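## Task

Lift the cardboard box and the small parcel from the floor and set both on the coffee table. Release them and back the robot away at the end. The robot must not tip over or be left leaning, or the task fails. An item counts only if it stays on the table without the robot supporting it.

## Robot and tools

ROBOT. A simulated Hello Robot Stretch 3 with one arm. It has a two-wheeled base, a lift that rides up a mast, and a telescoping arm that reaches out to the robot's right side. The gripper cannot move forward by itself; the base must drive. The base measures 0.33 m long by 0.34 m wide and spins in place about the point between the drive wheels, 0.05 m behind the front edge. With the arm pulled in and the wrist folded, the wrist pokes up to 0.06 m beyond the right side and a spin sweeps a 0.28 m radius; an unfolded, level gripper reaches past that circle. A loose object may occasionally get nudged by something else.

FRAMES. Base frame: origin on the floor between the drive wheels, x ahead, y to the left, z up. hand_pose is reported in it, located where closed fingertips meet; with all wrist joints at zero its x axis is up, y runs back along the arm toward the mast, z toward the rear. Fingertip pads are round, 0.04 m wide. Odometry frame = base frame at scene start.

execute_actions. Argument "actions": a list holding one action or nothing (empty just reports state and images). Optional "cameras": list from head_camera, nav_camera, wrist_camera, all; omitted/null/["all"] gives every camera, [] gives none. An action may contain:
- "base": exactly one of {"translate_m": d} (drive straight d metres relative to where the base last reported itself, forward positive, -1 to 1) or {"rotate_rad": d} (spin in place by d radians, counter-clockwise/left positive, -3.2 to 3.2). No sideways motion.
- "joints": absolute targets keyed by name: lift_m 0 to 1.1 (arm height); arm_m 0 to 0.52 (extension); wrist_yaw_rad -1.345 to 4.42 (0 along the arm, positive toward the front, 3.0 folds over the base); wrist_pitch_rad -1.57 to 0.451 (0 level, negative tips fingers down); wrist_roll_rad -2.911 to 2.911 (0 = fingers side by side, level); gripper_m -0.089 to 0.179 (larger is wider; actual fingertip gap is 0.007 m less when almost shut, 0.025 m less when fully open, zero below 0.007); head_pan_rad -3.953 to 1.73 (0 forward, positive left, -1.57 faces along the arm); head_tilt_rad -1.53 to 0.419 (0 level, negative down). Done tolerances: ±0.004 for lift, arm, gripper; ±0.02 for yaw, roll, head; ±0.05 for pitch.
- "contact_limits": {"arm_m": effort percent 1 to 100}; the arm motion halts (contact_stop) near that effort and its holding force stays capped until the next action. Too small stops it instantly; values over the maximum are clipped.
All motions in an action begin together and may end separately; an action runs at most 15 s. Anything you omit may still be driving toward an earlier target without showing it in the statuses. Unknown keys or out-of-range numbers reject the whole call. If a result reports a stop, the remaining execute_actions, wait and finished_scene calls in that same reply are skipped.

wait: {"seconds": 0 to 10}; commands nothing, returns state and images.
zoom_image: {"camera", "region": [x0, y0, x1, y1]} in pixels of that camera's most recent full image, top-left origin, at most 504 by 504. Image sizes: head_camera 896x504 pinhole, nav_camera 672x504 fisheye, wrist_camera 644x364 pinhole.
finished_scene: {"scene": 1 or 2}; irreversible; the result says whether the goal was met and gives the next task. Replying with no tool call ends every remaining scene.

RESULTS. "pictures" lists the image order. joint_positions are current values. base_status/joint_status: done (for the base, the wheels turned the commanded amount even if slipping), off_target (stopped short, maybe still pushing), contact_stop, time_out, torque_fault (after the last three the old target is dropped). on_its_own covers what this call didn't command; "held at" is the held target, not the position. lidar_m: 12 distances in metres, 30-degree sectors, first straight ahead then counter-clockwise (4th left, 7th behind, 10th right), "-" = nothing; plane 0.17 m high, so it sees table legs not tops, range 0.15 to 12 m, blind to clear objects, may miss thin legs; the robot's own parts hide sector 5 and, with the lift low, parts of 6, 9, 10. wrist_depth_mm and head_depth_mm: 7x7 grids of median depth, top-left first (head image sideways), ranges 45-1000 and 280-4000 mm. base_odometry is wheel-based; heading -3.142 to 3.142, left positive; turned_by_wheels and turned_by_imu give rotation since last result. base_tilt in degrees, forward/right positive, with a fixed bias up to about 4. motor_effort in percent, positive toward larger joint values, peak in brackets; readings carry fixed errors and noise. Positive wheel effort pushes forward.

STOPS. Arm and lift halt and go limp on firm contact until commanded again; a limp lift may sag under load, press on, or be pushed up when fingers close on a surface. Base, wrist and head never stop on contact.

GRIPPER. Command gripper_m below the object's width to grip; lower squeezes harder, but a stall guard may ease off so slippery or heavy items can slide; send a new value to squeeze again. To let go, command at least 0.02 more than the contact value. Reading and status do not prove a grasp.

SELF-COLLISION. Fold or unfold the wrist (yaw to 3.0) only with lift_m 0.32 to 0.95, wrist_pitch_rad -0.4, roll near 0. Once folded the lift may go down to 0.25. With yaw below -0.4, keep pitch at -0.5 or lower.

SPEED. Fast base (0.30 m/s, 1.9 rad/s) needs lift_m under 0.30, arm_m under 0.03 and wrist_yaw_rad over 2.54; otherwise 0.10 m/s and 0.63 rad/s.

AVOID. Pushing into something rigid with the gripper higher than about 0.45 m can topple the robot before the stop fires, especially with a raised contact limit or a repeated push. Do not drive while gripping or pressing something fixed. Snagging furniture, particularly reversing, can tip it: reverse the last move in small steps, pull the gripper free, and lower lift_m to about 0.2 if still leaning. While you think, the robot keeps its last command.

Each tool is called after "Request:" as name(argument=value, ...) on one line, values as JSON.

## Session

Request:
execute_actions(actions=[])

Scene clock: 0.00 s.
base_odometry: x=+0.000 y=+0.000 heading=+0.000 (m, m, rad; odometry frame)
turned_by_wheels: +0.000 (rad since the last result)
turned_by_imu: +0.000 (rad since the last result)
base_tilt: forward=-1.0 right=+0.5 (deg)
lidar_m: 2.63 2.09 1.48 1.80 1.68 1.63 1.72 1.75 1.41 1.64 2.16 2.10
head_depth_mm: 1647 2487 2494 2470 2448 2029 2364 / 1650 2584 2670 2646 2617 2576 2481 / 1656 2769 2822 2832 2787 2757 2485 / 1893 2795 3028 2987 2985 2972 2429 / 1915 2816 3200 3190 3162 3142 2427 / 1917 2799 2914 2914 2956 2970 2419 / 1931 2529 2544 2580 2563 2568 2396
base_status: not commanded
joint_positions: lift_m=+0.470 arm_m=+0.001 wrist_yaw_rad=+3.036 wrist_pitch_rad=-0.578 wrist_roll_rad=-0.006 gripper_m=+0.037 head_pan_rad=+0.001 head_tilt_rad=-0.001
joint_status: not commanded
motor_effort: left_wheel=+0 right_wheel=+0 lift_m=+40 arm_m=-1 wrist_yaw_rad=+1 wrist_pitch_rad=+5 wrist_roll_rad=+1 gripper_m=+0 head_pan_rad=+0 head_tilt_rad=+2 (%)
hand_pose: x=+0.0000 y=+0.0544 z=+0.4489 quat_wxyz=(+0.237, +0.685, +0.167, +0.668) (m; base frame)
wrist_depth_mm: - - - - - - - / - - - - - - - / 940 922 - - - - - / 787 804 796 852 852 832 859 / 679 691 - 726 734 711 732 / 606 617 - 626 647 637 630 / 532 559 - 577 564 558 573
pictures: head_camera (sideways: a quarter turn clockwise sets it upright), nav_camera (sideways: a quarter turn counterclockwise sets it upright), wrist_camera
Images, in order (width x height): head_camera 896x504, nav_camera 672x504, wrist_camera 644x364.

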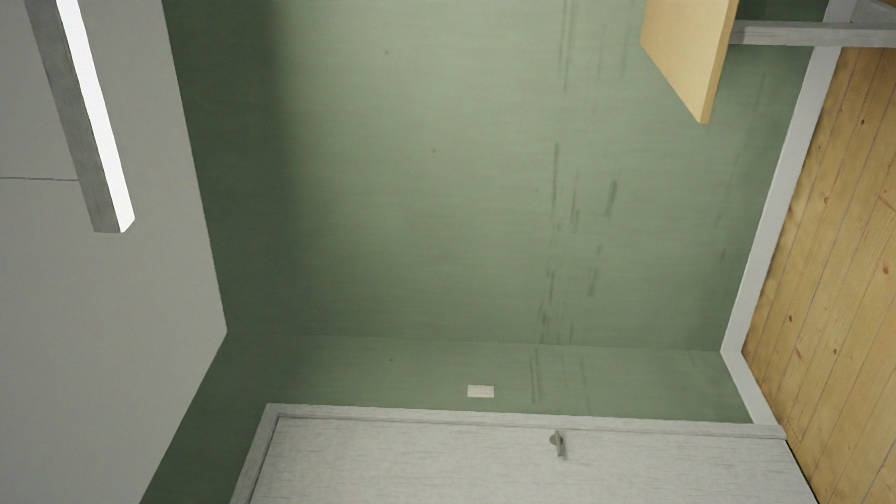

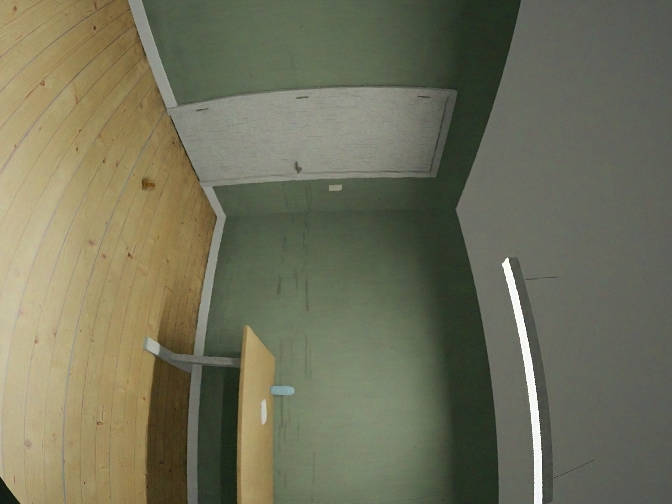

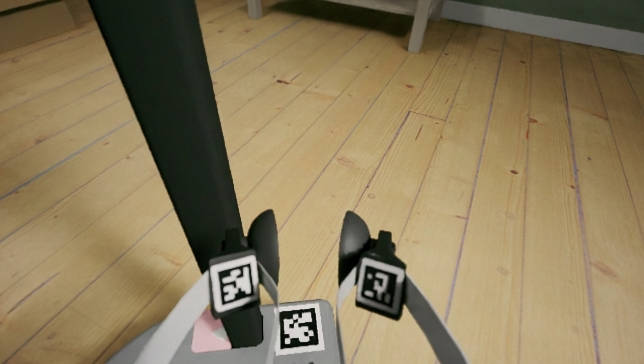

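Request:
execute_actions(actions=[{"joints": {"lift_m": 0.296, "arm_m": 0.026, "wrist_pitch_rad": -1.57, "head_pan_rad": -1.6, "head_tilt_rad": -0.75}}])

Scene clock: 3.53 s.
base_odometry: x=+0.000 y=+0.000 heading=+0.000 (m, m, rad; odometry frame)
turned_by_wheels: +0.000 (rad since the last result)
turned_by_imu: -0.001 (rad since the last result)
base_tilt: forward=-1.0 right=+0.4 (deg)
lidar_m: 2.64 2.09 1.48 1.80 1.67 1.63 1.71 1.75 1.41 1.69 2.16 2.10
head_depth_mm: 1460 1614 1781 1833 1657 1402 1219 / 1536 1710 1901 1892 1650 1390 1209 / 1601 1747 2043 1952 1646 1392 1200 / 1566 1730 2019 1966 1635 1376 1200 / 1893 2133 2360 1969 1613 1380 1194 / 2015 2314 2485 1967 1608 1362 1179 / 2192 2478 2497 1952 1607 1359 1183
base_status: not commanded
joint_positions: lift_m=+0.296 arm_m=+0.026 wrist_yaw_rad=+3.036 wrist_pitch_rad=-1.554 wrist_roll_rad=-0.006 gripper_m=+0.037 head_pan_rad=-1.593 head_tilt_rad=-0.740
joint_status: all done
joint sent to its limit — the command would take wrist_pitch_rad past its lower limit, so that joint was sent only as far as its limit.
motor_effort: left_wheel=+0(0) right_wheel=+1(0) lift_m=+35(41) arm_m=+2(3) wrist_yaw_rad=+1(2) wrist_pitch_rad=-4(2) wrist_roll_rad=+1(1) gripper_m=+0(0) head_pan_rad=-5(61) head_tilt_rad=-6(45) (%)
hand_pose: x=-0.0232 y=-0.1904 z=+0.1783 quat_wxyz=(+0.521, +0.528, +0.470, +0.479) (m; base frame)
wrist_depth_mm: - - - - 314 320 318 / - - - - 329 329 330 / - - - - 333 337 335 / - - - 342 342 345 349 / 336 339 341 349 355 357 360 / 348 351 - 361 364 364 365 / 357 356 370 366 369 375 382
pictures: head_camera (sideways: a quarter turn clockwise sets it upright), nav_camera (sideways: a quarter turn counterclockwise sets it upright), wrist_camera
Images, in order (width x height): head_camera 896x504, nav_camera 672x504, wrist_camera 644x364.

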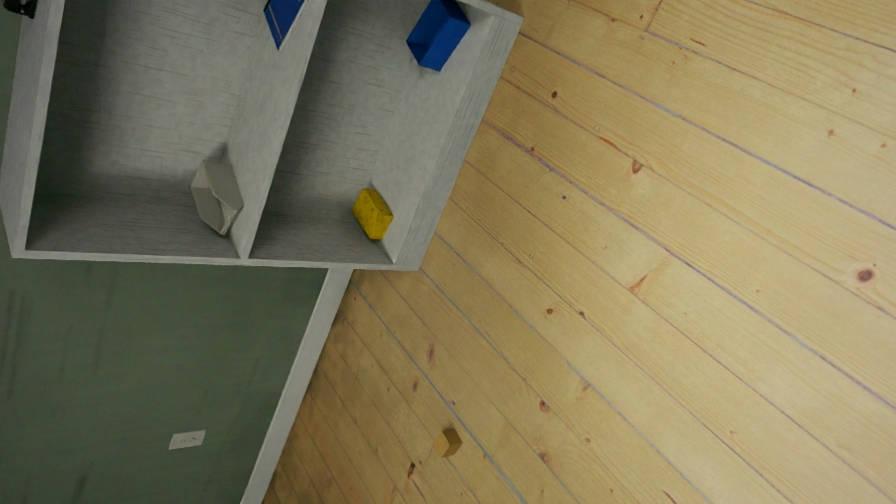

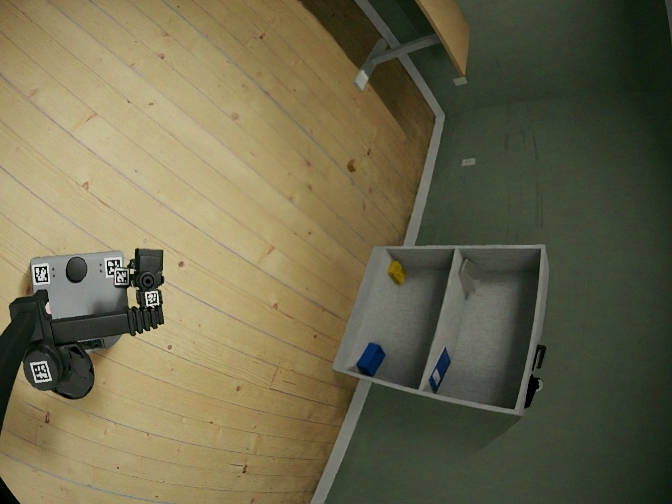

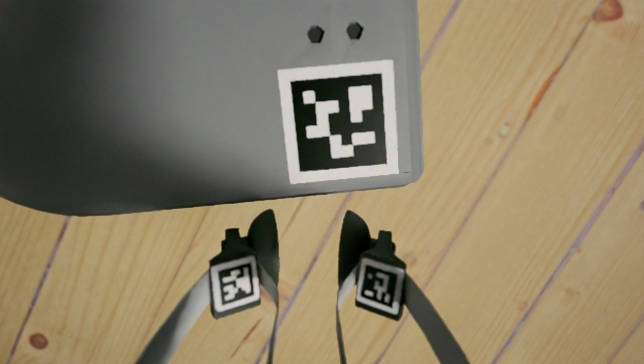

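Request:
zoom_image(camera="head_camera", region=[408, 402, 488, 482])

Region (408, 402, 488, 482) of head_camera's 896x504 image, scaled by 6.300, with more detail than that image has.

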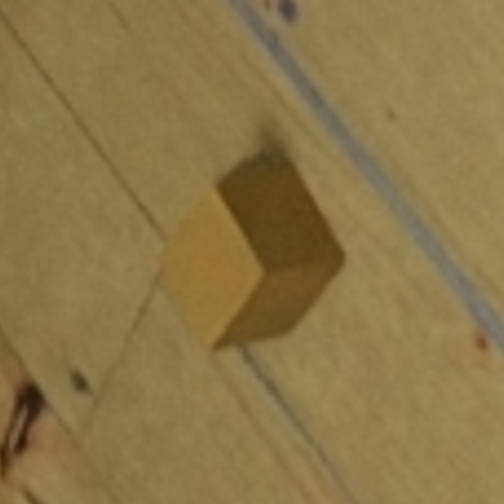

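Request:
execute_actions(actions=[{"base": {"rotate_rad": -1.26}, "joints": {"wrist_yaw_rad": 3.14, "gripper_m": 0.14, "head_pan_rad": -3.68, "head_tilt_rad": -0.62}}], cameras=["head_camera", "nav_camera"])

Scene clock: 19.20 s.
base_odometry: x=+0.000 y=+0.000 heading=-1.260 (m, m, rad; odometry frame)
turned_by_wheels: -1.260 (rad since the last result)
turned_by_imu: -1.277 (rad since the last result)
base_tilt: forward=-1.1 right=+0.4 (deg)
lidar_m: 2.12 2.16 2.10 2.24 2.05 1.48 1.80 1.63 1.64 1.87 1.41 1.49
head_depth_mm: 1728 1882 2067 2231 1914 - - / 1776 1960 2108 2267 1837 1501 1298 / 1839 2024 2129 1862 1823 1486 1264 / 1907 2105 2094 2079 1815 1493 1264 / 1971 2168 2061 2135 1791 1468 1249 / 2080 2295 2168 2119 1786 1467 1244 / 2137 2376 2663 2195 1769 1462 1240
base_status: done
joint_positions: lift_m=+0.296 arm_m=+0.026 wrist_yaw_rad=+3.136 wrist_pitch_rad=-1.555 wrist_roll_rad=-0.006 gripper_m=+0.140 head_pan_rad=-3.673 head_tilt_rad=-0.626
joint_status: all done
motor_effort: left_wheel=+2(12) right_wheel=-2(8) lift_m=+36(35) arm_m=+2(2) wrist_yaw_rad=+5(3) wrist_pitch_rad=-3(4) wrist_roll_rad=+1(1) gripper_m=+1(82) head_pan_rad=-5(61) head_tilt_rad=+4(19) (%)
hand_pose: x=-0.0212 y=-0.1908 z=+0.1783 quat_wxyz=(+0.496, +0.503, +0.496, +0.504) (m; base frame)
wrist_depth_mm: - - - - 316 315 319 / - - - - 326 327 330 / - - - - 330 336 336 / 332 - - - 347 345 348 / 339 337 344 348 350 352 362 / 352 - 357 361 363 370 370 / 361 366 363 372 370 382 382
pictures: head_camera (sideways: a quarter turn clockwise sets it upright), nav_camera (sideways: a quarter turn counterclockwise sets it upright)
Images, in order (width x height): head_camera 896x504, nav_camera 672x504.

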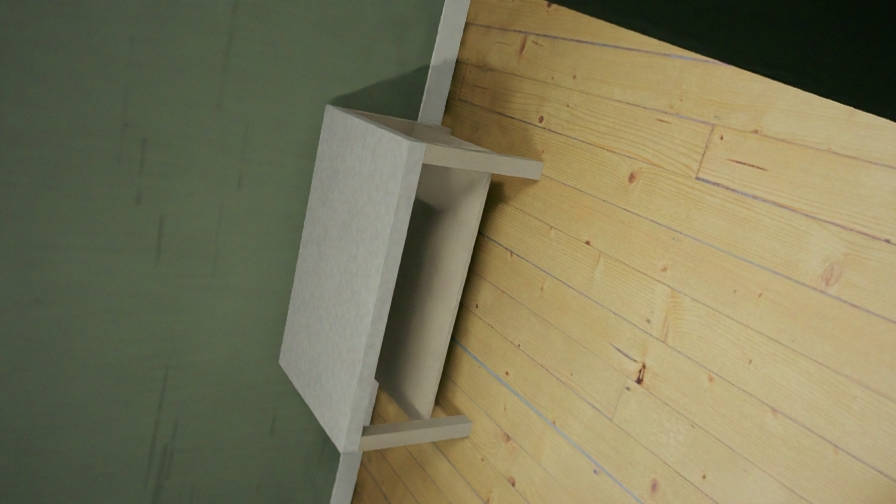

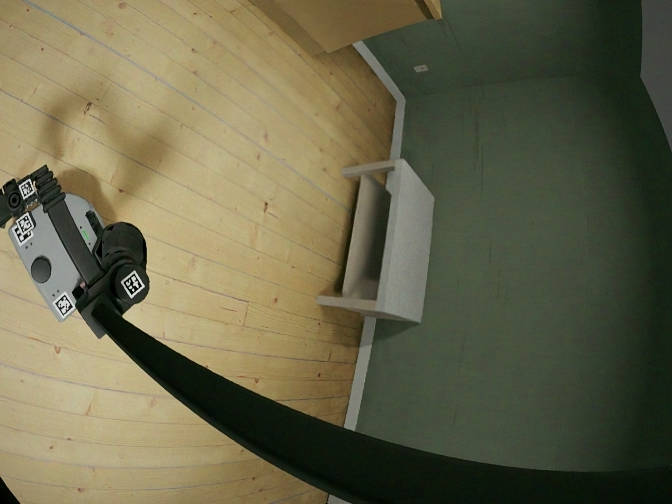

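Request:
execute_actions(actions=[])

Scene clock: 24.23 s.
base_odometry: x=+0.000 y=+0.000 heading=-1.260 (m, m, rad; odometry frame)
turned_by_wheels: +0.000 (rad since the last result)
turned_by_imu: +0.000 (rad since the last result)
base_tilt: forward=-1.0 right=+0.4 (deg)
lidar_m: 2.12 2.15 2.10 2.24 2.05 1.48 1.80 1.63 1.64 1.87 1.41 1.49
head_depth_mm: 1719 1883 2060 2245 1901 - - / 1779 1963 2111 2275 1829 1497 1292 / 1835 2016 2137 1863 1825 1486 1262 / 1892 2087 2101 2074 1820 1480 1255 / 1973 2199 2068 2133 1805 1479 1250 / 2067 2298 2168 2117 1777 1472 1240 / 2120 2376 2677 2191 1782 1468 1244
base_status: done
joint_positions: lift_m=+0.296 arm_m=+0.026 wrist_yaw_rad=+3.136 wrist_pitch_rad=-1.555 wrist_roll_rad=-0.006 gripper_m=+0.140 head_pan_rad=-3.673 head_tilt_rad=-0.626
joint_status: all done
motor_effort: left_wheel=+2(12) right_wheel=-2(8) lift_m=+36(35) arm_m=+2(2) wrist_yaw_rad=+3(3) wrist_pitch_rad=-3(4) wrist_roll_rad=+1(1) gripper_m=+0(82) head_pan_rad=-5(61) head_tilt_rad=+3(19) (%)
hand_pose: x=-0.0212 y=-0.1908 z=+0.1783 quat_wxyz=(+0.496, +0.503, +0.496, +0.504) (m; base frame)
wrist_depth_mm: - - - - 315 318 321 / - - - - 325 325 328 / - - - - 334 332 337 / 332 - - - 348 341 346 / 339 345 347 344 350 355 358 / 344 - 356 359 357 360 367 / 360 363 365 370 375 383 375
pictures: head_camera (sideways: a quarter turn clockwise sets it upright), nav_camera (sideways: a quarter turn counterclockwise sets it upright), wrist_camera
Images, in order (width x height): head_camera 896x504, nav_camera 672x504, wrist_camera 644x364.

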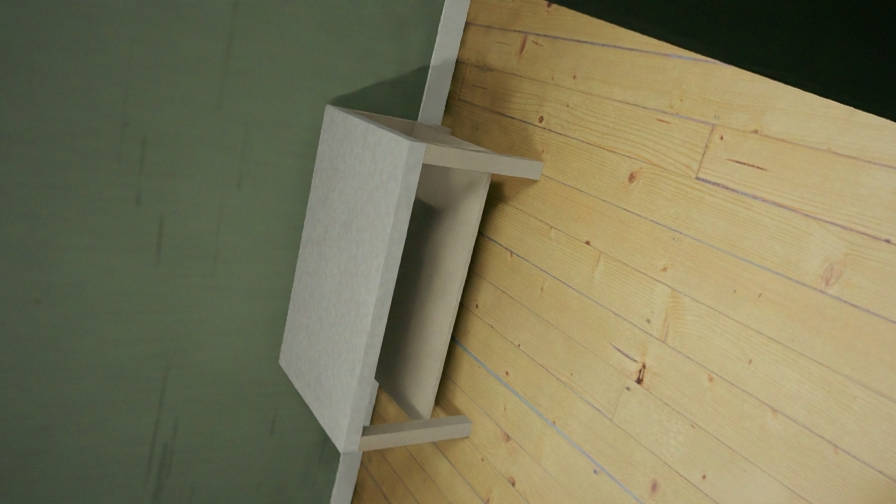

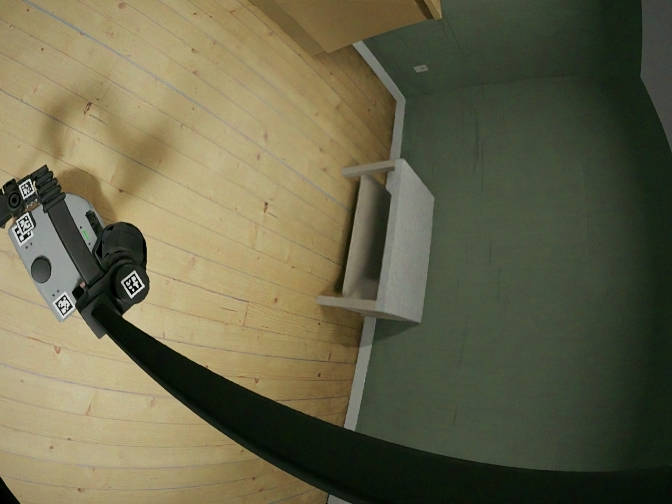

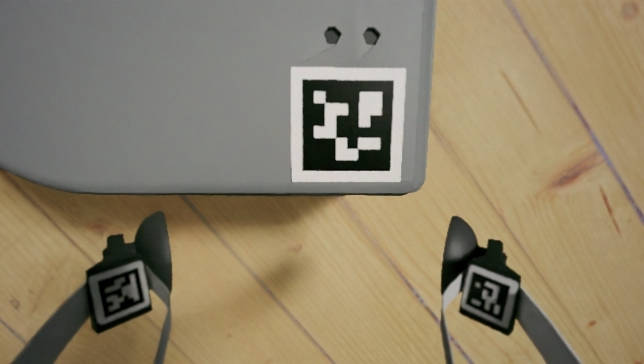

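Request:
execute_actions(actions=[{"base": {"translate_m": 1.0}, "joints": {"head_pan_rad": 0.0, "head_tilt_rad": -1.15}}])

Scene clock: 33.03 s.
base_odometry: x=+0.306 y=-0.952 heading=-1.260 (m, m, rad; odometry frame)
turned_by_wheels: +0.000 (rad since the last result)
turned_by_imu: +0.000 (rad since the last result)
base_tilt: forward=-1.0 right=+0.5 (deg)
lidar_m: 1.34 1.25 1.74 1.67 2.67 2.32 2.65 2.40 1.84 1.02 0.78 0.78
head_depth_mm: 1249 1415 1572 1465 1327 1227 1131 / 1388 1596 1615 1450 1326 1216 - / 1557 1733 1590 1444 1320 1215 - / 1790 1769 1587 1436 1315 1208 - / 1942 1769 1583 1429 1305 1203 - / 1915 1763 1574 1418 1296 1198 - / 1843 1744 1568 1415 1296 1192 1126
base_status: done
joint_positions: lift_m=+0.296 arm_m=+0.026 wrist_yaw_rad=+3.136 wrist_pitch_rad=-1.555 wrist_roll_rad=-0.006 gripper_m=+0.140 head_pan_rad=-0.007 head_tilt_rad=-1.136
joint_status: all done
motor_effort: left_wheel=+2(12) right_wheel=-2(4) lift_m=+36(35) arm_m=+2(2) wrist_yaw_rad=+4(4) wrist_pitch_rad=-3(3) wrist_roll_rad=+1(1) gripper_m=+1(0) head_pan_rad=+4(63) head_tilt_rad=-8(44) (%)
hand_pose: x=-0.0212 y=-0.1908 z=+0.1783 quat_wxyz=(+0.496, +0.503, +0.496, +0.504) (m; base frame)
wrist_depth_mm: - - - - 318 315 322 / - - - - 323 325 327 / - - - - 333 335 338 / 333 - - - 343 347 344 / 338 343 346 344 347 348 356 / 344 - 354 361 364 362 371 / 356 364 367 368 375 375 385
pictures: head_camera (sideways: a quarter turn clockwise sets it upright), nav_camera (sideways: a quarter turn counterclockwise sets it upright), wrist_camera
Images, in order (width x height): head_camera 896x504, nav_camera 672x504, wrist_camera 644x364.

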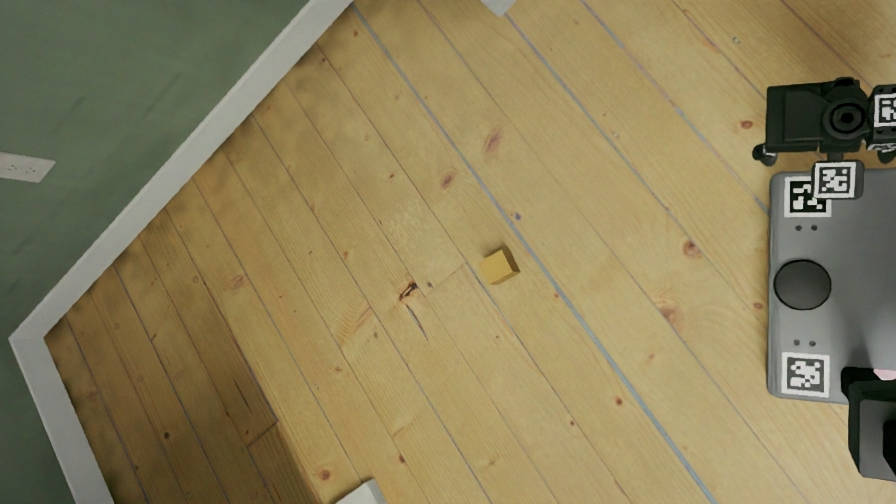

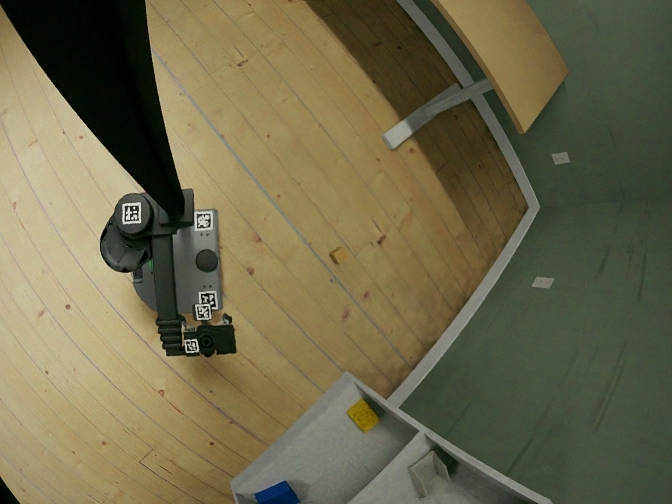

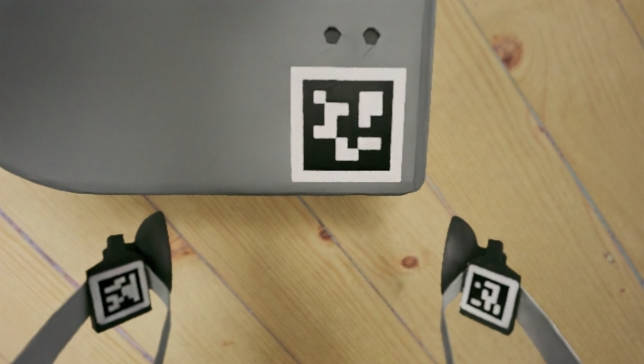

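Request:
zoom_image(camera="head_camera", region=[460, 230, 540, 300])

Region (460, 230, 540, 300) of head_camera's 896x504 image, scaled by 6.300, with more detail than that image has; it fills the top 441 rows of this view, and the rest is white.

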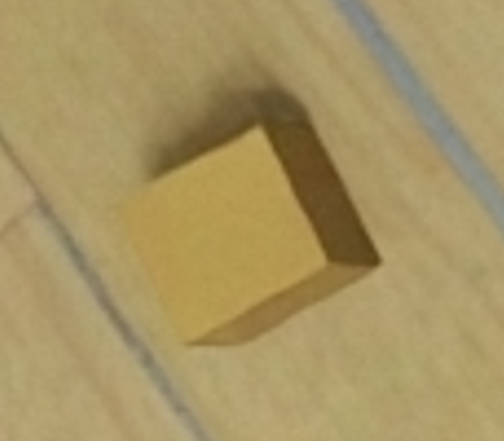

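Request:
execute_actions(actions=[{"base": {"rotate_rad": 1.6}, "joints": {"arm_m": 0.38, "lift_m": 0.21, "head_pan_rad": 0.39, "head_tilt_rad": -0.6}}])

Scene clock: 50.10 s.
base_odometry: x=+0.306 y=-0.952 heading=+0.340 (m, m, rad; odometry frame)
turned_by_wheels: +1.600 (rad since the last result)
turned_by_imu: +1.624 (rad since the last result)
base_tilt: forward=-1.0 right=+0.5 (deg)
lidar_m: 1.67 2.67 2.31 2.61 2.40 1.77 1.02 0.77 1.10 1.39 1.25 1.74
head_depth_mm: 2630 2837 3000 2475 1852 1533 1297 / 2538 2850 3118 2464 1879 1524 1283 / 2466 2752 3025 2438 1872 1526 1276 / 2411 2659 2938 2412 1854 1505 1278 / 2331 2565 2870 2387 1843 1501 1270 / 2347 2528 2811 2367 1828 1491 1264 / 2250 2458 2717 2371 1816 1485 1251
base_status: done
joint_positions: lift_m=+0.210 arm_m=+0.380 wrist_yaw_rad=+3.137 wrist_pitch_rad=-1.555 wrist_roll_rad=-0.006 gripper_m=+0.140 head_pan_rad=+0.383 head_tilt_rad=-0.606
joint_status: all done
motor_effort: left_wheel=-2(8) right_wheel=+2(9) lift_m=+35(34) arm_m=+2(3) wrist_yaw_rad=+4(5) wrist_pitch_rad=-3(3) wrist_roll_rad=+1(1) gripper_m=+0(0) head_pan_rad=+5(40) head_tilt_rad=+3(40) (%)
hand_pose: x=-0.0212 y=-0.5449 z=+0.0923 quat_wxyz=(+0.496, +0.503, +0.496, +0.504) (m; base frame)
wrist_depth_mm: 227 228 231 231 234 238 240 / 232 235 236 239 241 244 244 / 241 240 243 244 246 250 252 / 243 247 246 203 256 256 261 / 250 251 257 206 261 264 267 / 257 - 266 265 270 273 274 / 269 270 271 274 278 282 287
pictures: head_camera (sideways: a quarter turn clockwise sets it upright), nav_camera (sideways: a quarter turn counterclockwise sets it upright), wrist_camera
Images, in order (width x height): head_camera 896x504, nav_camera 672x504, wrist_camera 644x364.

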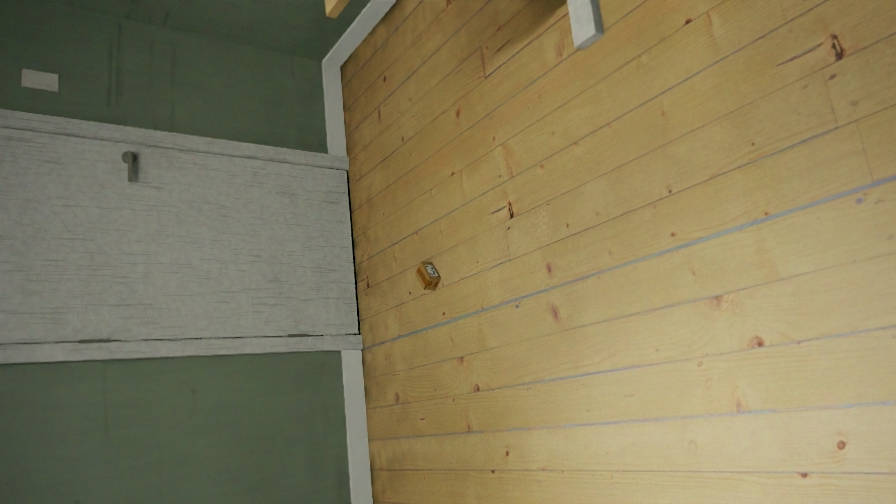

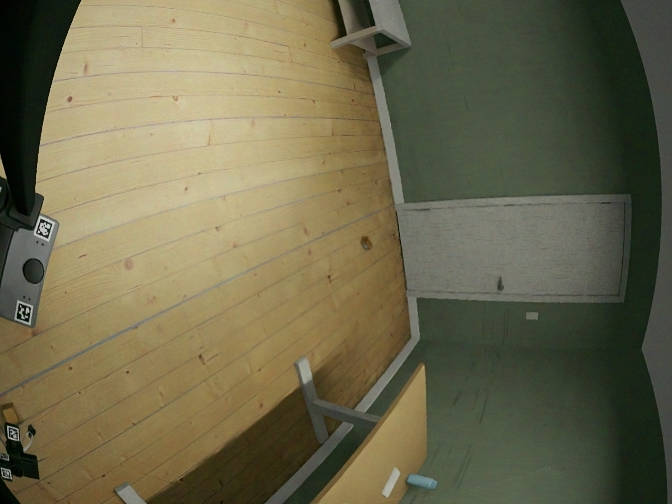

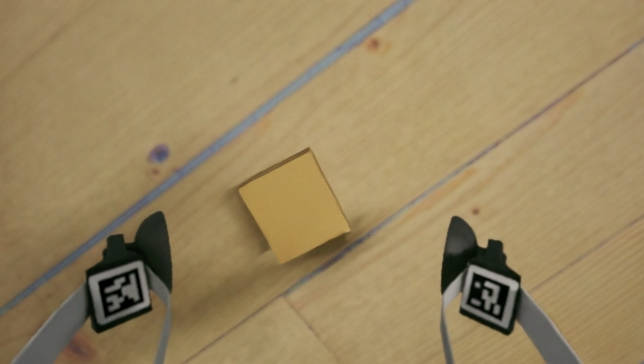

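Request:
zoom_image(camera="wrist_camera", region=[220, 130, 380, 280])

Request:
zoom_image(camera="head_camera", region=[395, 245, 465, 305])

Region (220, 130, 380, 280) of wrist_camera's 644x364 image, scaled by 3.150; it fills the top 472 rows of this view, and the rest is white.

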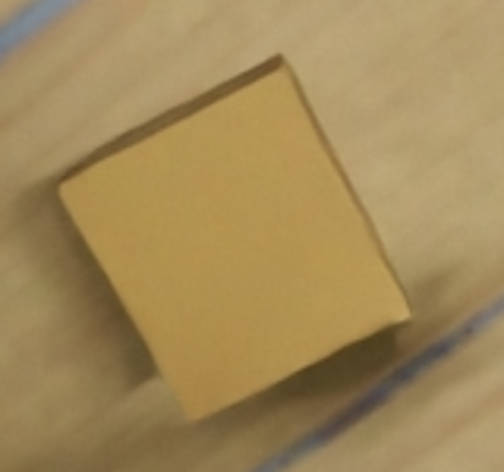

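Region (395, 245, 465, 305) of head_camera's 896x504 image, scaled by 7.200, with more detail than that image has; it fills the top 432 rows of this view, and the rest is white.

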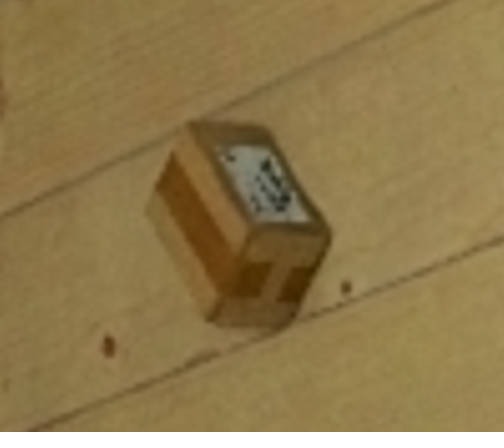

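Request:
execute_actions(actions=[{"base": {"translate_m": -0.009}, "joints": {"arm_m": 0.375, "lift_m": 0.143, "wrist_roll_rad": -0.5, "gripper_m": 0.115, "head_pan_rad": 0.85}}])

Scene clock: 61.60 s.
base_odometry: x=+0.298 y=-0.955 heading=+0.340 (m, m, rad; odometry frame)
turned_by_wheels: +0.000 (rad since the last result)
turned_by_imu: -0.001 (rad since the last result)
base_tilt: forward=-1.1 right=+0.5 (deg)
lidar_m: 1.68 2.68 2.32 2.61 2.40 1.75 1.02 0.77 0.77 1.37 1.25 1.75
head_depth_mm: 2249 2461 2710 2480 1895 1532 1292 / 2292 2516 2779 2458 1874 1543 1291 / 2339 2601 2878 2427 1861 1523 1276 / 2380 2624 2896 2405 1850 1521 1277 / 2441 2694 2971 2400 1835 1496 1271 / 2462 2756 2854 2388 1828 1485 1259 / 2538 2763 2582 2343 1819 1484 1256
base_status: done
joint_positions: lift_m=+0.143 arm_m=+0.375 wrist_yaw_rad=+3.137 wrist_pitch_rad=-1.555 wrist_roll_rad=-0.493 gripper_m=+0.115 head_pan_rad=+0.843 head_tilt_rad=-0.606
joint_status: all done
motor_effort: left_wheel=-1(8) right_wheel=+2(3) lift_m=+36(33) arm_m=-3(3) wrist_yaw_rad=+4(4) wrist_pitch_rad=-3(3) wrist_roll_rad=-2(4) gripper_m=+0(80) head_pan_rad=+5(45) head_tilt_rad=+3(4) (%)
hand_pose: x=-0.0213 y=-0.5403 z=+0.0253 quat_wxyz=(+0.362, +0.367, +0.601, +0.611) (m; base frame)
wrist_depth_mm: 165 167 168 170 171 173 175 / 169 172 172 175 176 179 180 / 176 176 178 180 181 183 185 / 180 181 181 173 186 188 190 / 186 186 185 137 191 193 196 / 189 - 194 142 196 200 202 / 194 198 199 201 203 205 209
pictures: head_camera (sideways: a quarter turn clockwise sets it upright), nav_camera (sideways: a quarter turn counterclockwise sets it upright), wrist_camera
Images, in order (width x height): head_camera 896x504, nav_camera 672x504, wrist_camera 644x364.

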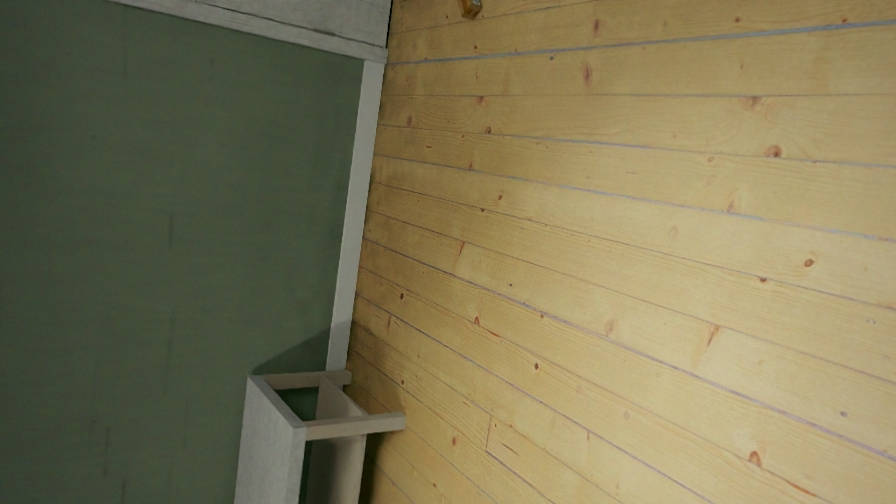

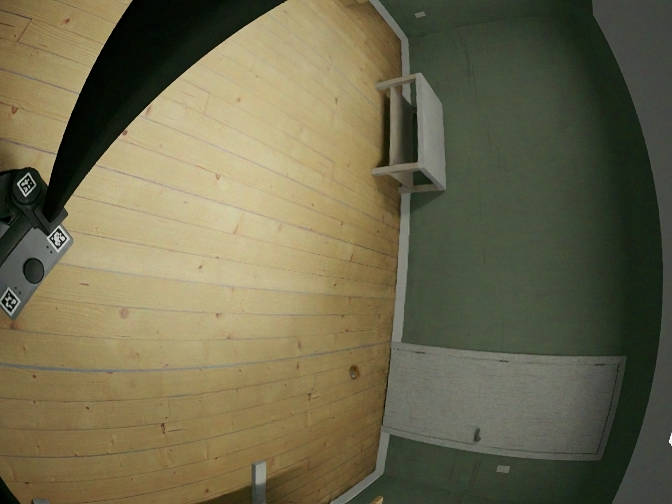

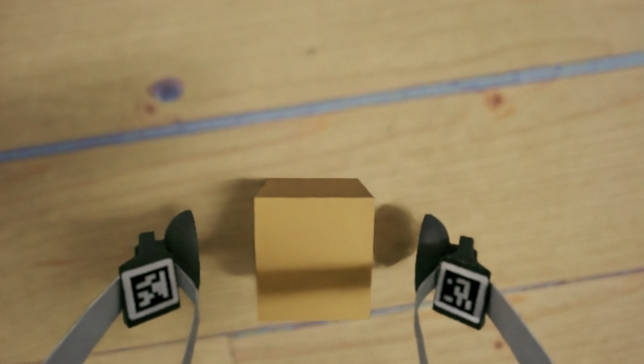

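Request:
execute_actions(actions=[{"joints": {"gripper_m": 0.006, "head_pan_rad": 1.2}}])

Scene clock: 64.07 s.
base_odometry: x=+0.298 y=-0.955 heading=+0.340 (m, m, rad; odometry frame)
turned_by_wheels: +0.000 (rad since the last result)
turned_by_imu: +0.000 (rad since the last result)
base_tilt: forward=-1.0 right=+0.4 (deg)
lidar_m: 1.68 2.67 2.32 2.61 2.40 1.75 1.01 0.77 0.77 1.37 1.25 1.74
head_depth_mm: 2341 2533 2759 2491 1890 1533 1288 / 2448 2677 2933 2427 1882 1517 1283 / 2572 2837 2857 2437 1861 1519 1278 / 2731 3022 2867 2402 1850 1509 1270 / 2944 3157 3049 2395 1841 1498 1264 / 3128 3472 3133 2341 1813 1493 1263 / 3358 3664 3288 2346 1827 1489 1257
base_status: not commanded
joint_positions: lift_m=+0.143 arm_m=+0.375 wrist_yaw_rad=+3.137 wrist_pitch_rad=-1.555 wrist_roll_rad=-0.493 gripper_m=+0.007 head_pan_rad=+1.193 head_tilt_rad=-0.606
joint_status: all done
motor_effort: left_wheel=-2(2) right_wheel=+3(3) lift_m=+36(35) arm_m=-4(4) wrist_yaw_rad=+4(4) wrist_pitch_rad=-3(3) wrist_roll_rad=-2(2) gripper_m=-20(93) head_pan_rad=+5(39) head_tilt_rad=+2(3) (%)
hand_pose: x=-0.0213 y=-0.5403 z=+0.0253 quat_wxyz=(+0.362, +0.367, +0.601, +0.611) (m; base frame)
wrist_depth_mm: 166 166 168 171 172 173 174 / 170 171 173 174 177 178 180 / 174 175 178 180 181 183 185 / 179 181 181 171 187 188 190 / 185 187 185 132 191 193 197 / 190 191 136 137 197 200 202 / 194 196 198 201 204 206 208
pictures: head_camera (sideways: a quarter turn clockwise sets it upright), nav_camera (sideways: a quarter turn counterclockwise sets it upright), wrist_camera
Images, in order (width x height): head_camera 896x504, nav_camera 672x504, wrist_camera 644x364.

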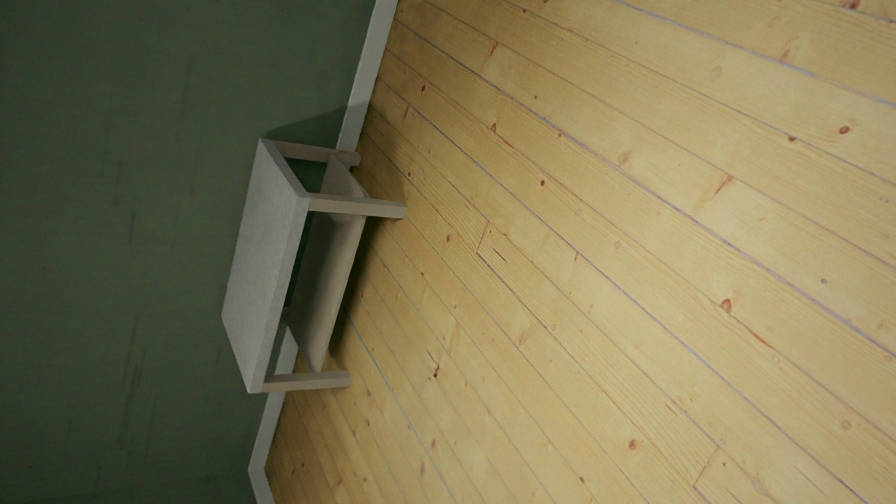

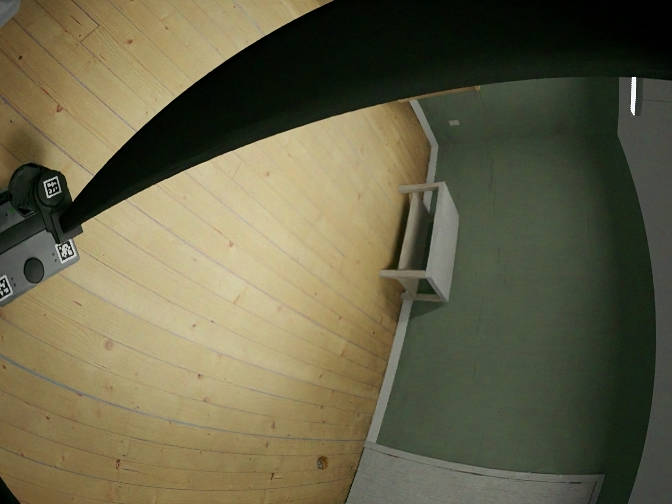

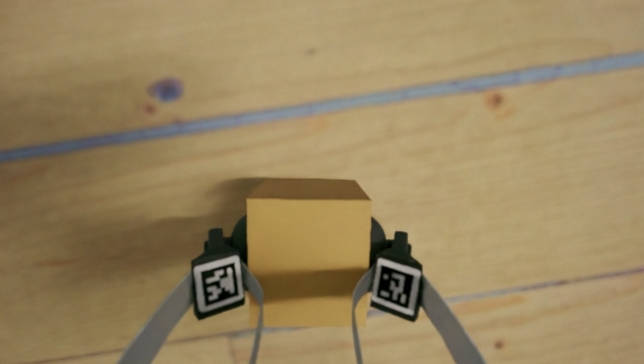

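Request:
zoom_image(camera="head_camera", region=[270, 170, 420, 240])

Request:
zoom_image(camera="head_camera", region=[215, 340, 365, 410])

Region (270, 170, 420, 240) of head_camera's 896x504 image, scaled by 3.360, with more detail than that image has; it fills the top 235 rows of this view, and the rest is white.

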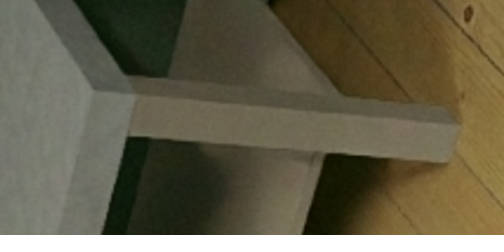

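Region (215, 340, 365, 410) of head_camera's 896x504 image, scaled by 3.360, with more detail than that image has; it fills the top 235 rows of this view, and the rest is white.

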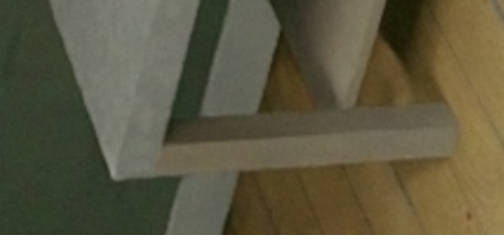

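Request:
execute_actions(actions=[{"base": {"rotate_rad": 0.935}, "joints": {"arm_m": 0.026, "lift_m": 0.296, "wrist_roll_rad": 0.0, "head_pan_rad": 0.2}, "contact_limits": {"arm_m": 10}}])

Scene clock: 97.63 s.
base_odometry: x=+0.298 y=-0.955 heading=+1.275 (m, m, rad; odometry frame)
turned_by_wheels: +0.935 (rad since the last result)
turned_by_imu: +0.949 (rad since the last result)
base_tilt: forward=-1.0 right=+0.5 (deg)
lidar_m: 2.32 2.76 2.40 2.06 1.02 1.02 0.77 1.27 0.17 0.16 1.68 2.68
head_depth_mm: 2305 2510 2750 2492 1884 1538 1286 / 2418 2646 2878 2464 1867 1521 1281 / 2534 2783 2941 2443 1869 1528 1277 / 2670 2960 2698 2405 1855 1516 1277 / 2808 3063 3003 2376 1836 1502 1259 / 2993 3256 2991 2367 1823 1486 1257 / 3222 3527 3257 2354 1813 1489 1247
base_status: done
joint_positions: lift_m=+0.296 arm_m=+0.026 wrist_yaw_rad=+3.137 wrist_pitch_rad=-1.561 wrist_roll_rad=-0.006 gripper_m=+0.007 head_pan_rad=+0.207 head_tilt_rad=-0.606
joint_status: all done
motor_effort: left_wheel=-2(8) right_wheel=+2(9) lift_m=+41(47) arm_m=-5(6) wrist_yaw_rad=+3(3) wrist_pitch_rad=+0(3) wrist_roll_rad=+3(7) gripper_m=-20(20) head_pan_rad=-5(58) head_tilt_rad=+4(3) (%)
contact_limits: arm_m 10 (drawing in: default 25, maximum 40; extending or still: default 32, maximum 53)
hand_pose: x=-0.0212 y=-0.1929 z=+0.1782 quat_wxyz=(+0.498, +0.502, +0.498, +0.503) (m; base frame)
wrist_depth_mm: - - - - 313 319 314 / - - - - 325 326 329 / - - - - 332 331 336 / 333 336 333 146 344 344 346 / 342 343 343 132 350 351 360 / 354 350 136 137 359 361 368 / 359 362 372 367 374 378 383
pictures: head_camera (sideways: a quarter turn clockwise sets it upright), nav_camera (sideways: a quarter turn counterclockwise sets it upright), wrist_camera
Images, in order (width x height): head_camera 896x504, nav_camera 672x504, wrist_camera 644x364.

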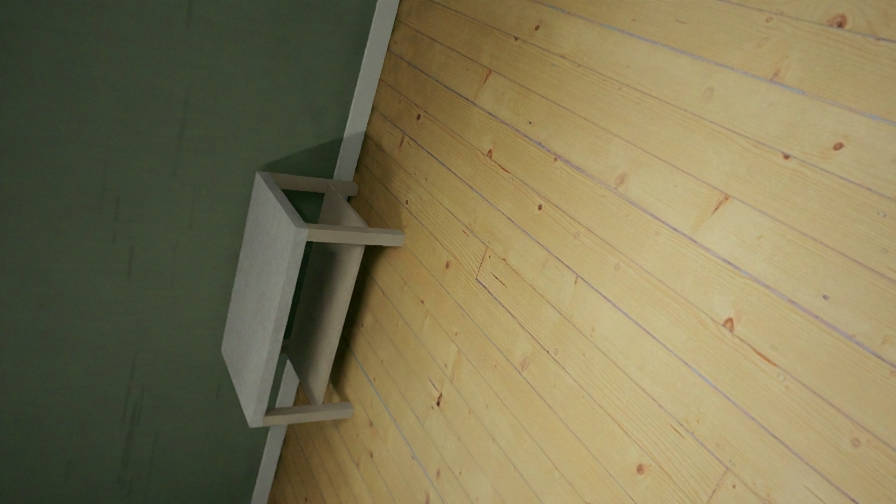

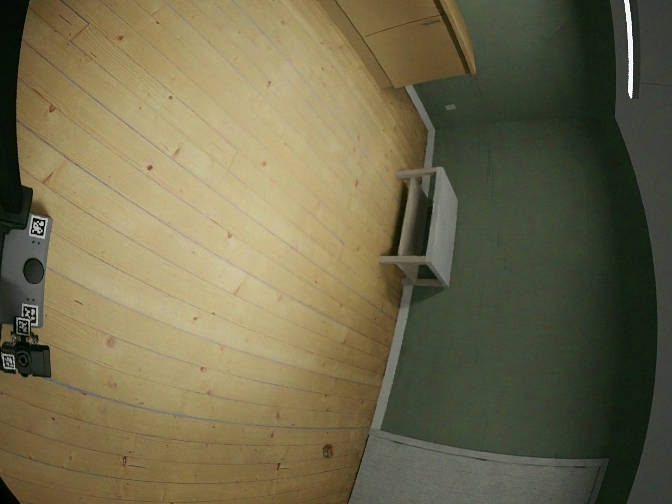

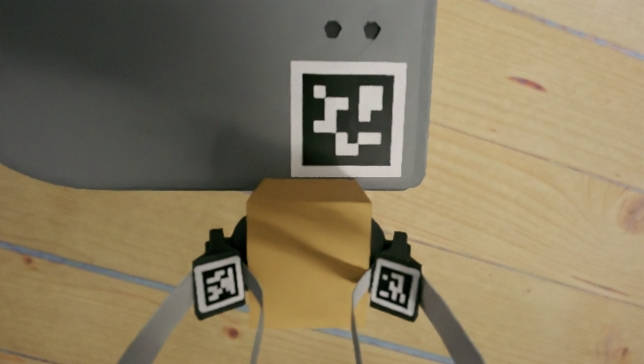

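Request:
execute_actions(actions=[{"base": {"translate_m": 1.0}, "joints": {"head_pan_rad": 0.33, "head_tilt_rad": -0.75}}])

Scene clock: 103.47 s.
base_odometry: x=+0.589 y=+0.001 heading=+1.275 (m, m, rad; odometry frame)
turned_by_wheels: +0.000 (rad since the last result)
turned_by_imu: +0.000 (rad since the last result)
base_tilt: forward=-1.0 right=+0.4 (deg)
lidar_m: 1.34 1.34 2.13 2.12 2.32 1.78 1.76 1.87 0.17 0.16 1.93 1.72
head_depth_mm: 1542 1693 1860 1972 1655 1401 1212 / 1622 1796 2012 2033 1657 1393 1205 / 1733 1925 1905 1960 1639 1384 1198 / 1854 2031 1714 1865 1633 1382 1198 / 1999 2161 1862 1938 1619 1377 1191 / 2134 2289 2072 1961 1620 1360 1189 / 2339 2624 2218 1942 1608 1346 1183
base_status: done
joint_positions: lift_m=+0.296 arm_m=+0.026 wrist_yaw_rad=+3.137 wrist_pitch_rad=-1.561 wrist_roll_rad=-0.006 gripper_m=+0.007 head_pan_rad=+0.323 head_tilt_rad=-0.741
joint_status: all done
motor_effort: left_wheel=-2(7) right_wheel=+2(8) lift_m=+40(40) arm_m=-5(5) wrist_yaw_rad=+5(4) wrist_pitch_rad=+0(0) wrist_roll_rad=+3(3) gripper_m=-19(19) head_pan_rad=+5(22) head_tilt_rad=-5(23) (%)
hand_pose: x=-0.0212 y=-0.1929 z=+0.1782 quat_wxyz=(+0.498, +0.502, +0.498, +0.503) (m; base frame)
wrist_depth_mm: - - - - 313 315 320 / - - - - 325 323 330 / - - - - 332 332 339 / 333 337 341 146 343 342 350 / 339 344 344 132 349 356 362 / 351 351 136 135 363 367 366 / 361 366 368 372 374 378 383
pictures: head_camera (sideways: a quarter turn clockwise sets it upright), nav_camera (sideways: a quarter turn counterclockwise sets it upright), wrist_camera
Images, in order (width x height): head_camera 896x504, nav_camera 672x504, wrist_camera 644x364.

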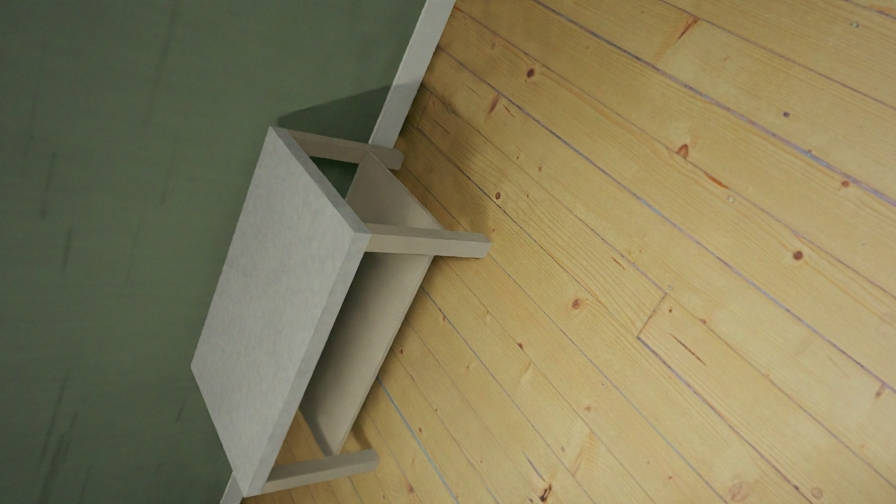

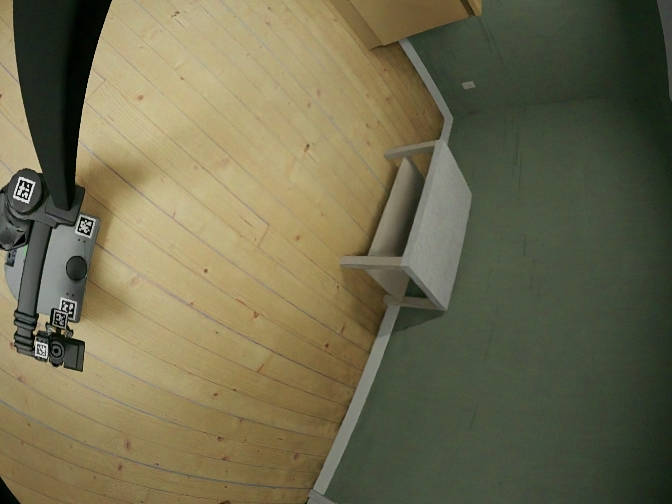

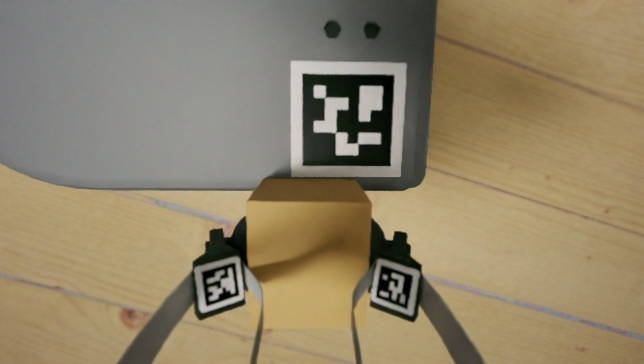

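Request:
zoom_image(camera="head_camera", region=[340, 200, 510, 280])

Region (340, 200, 510, 280) of head_camera's 896x504 image, scaled by 2.965, with more detail than that image has; it fills the top 237 rows of this view, and the rest is white.

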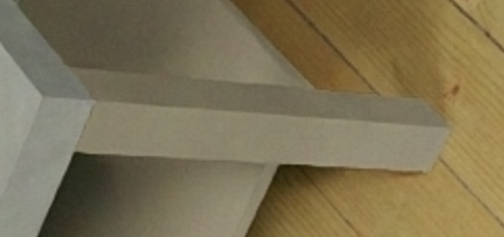

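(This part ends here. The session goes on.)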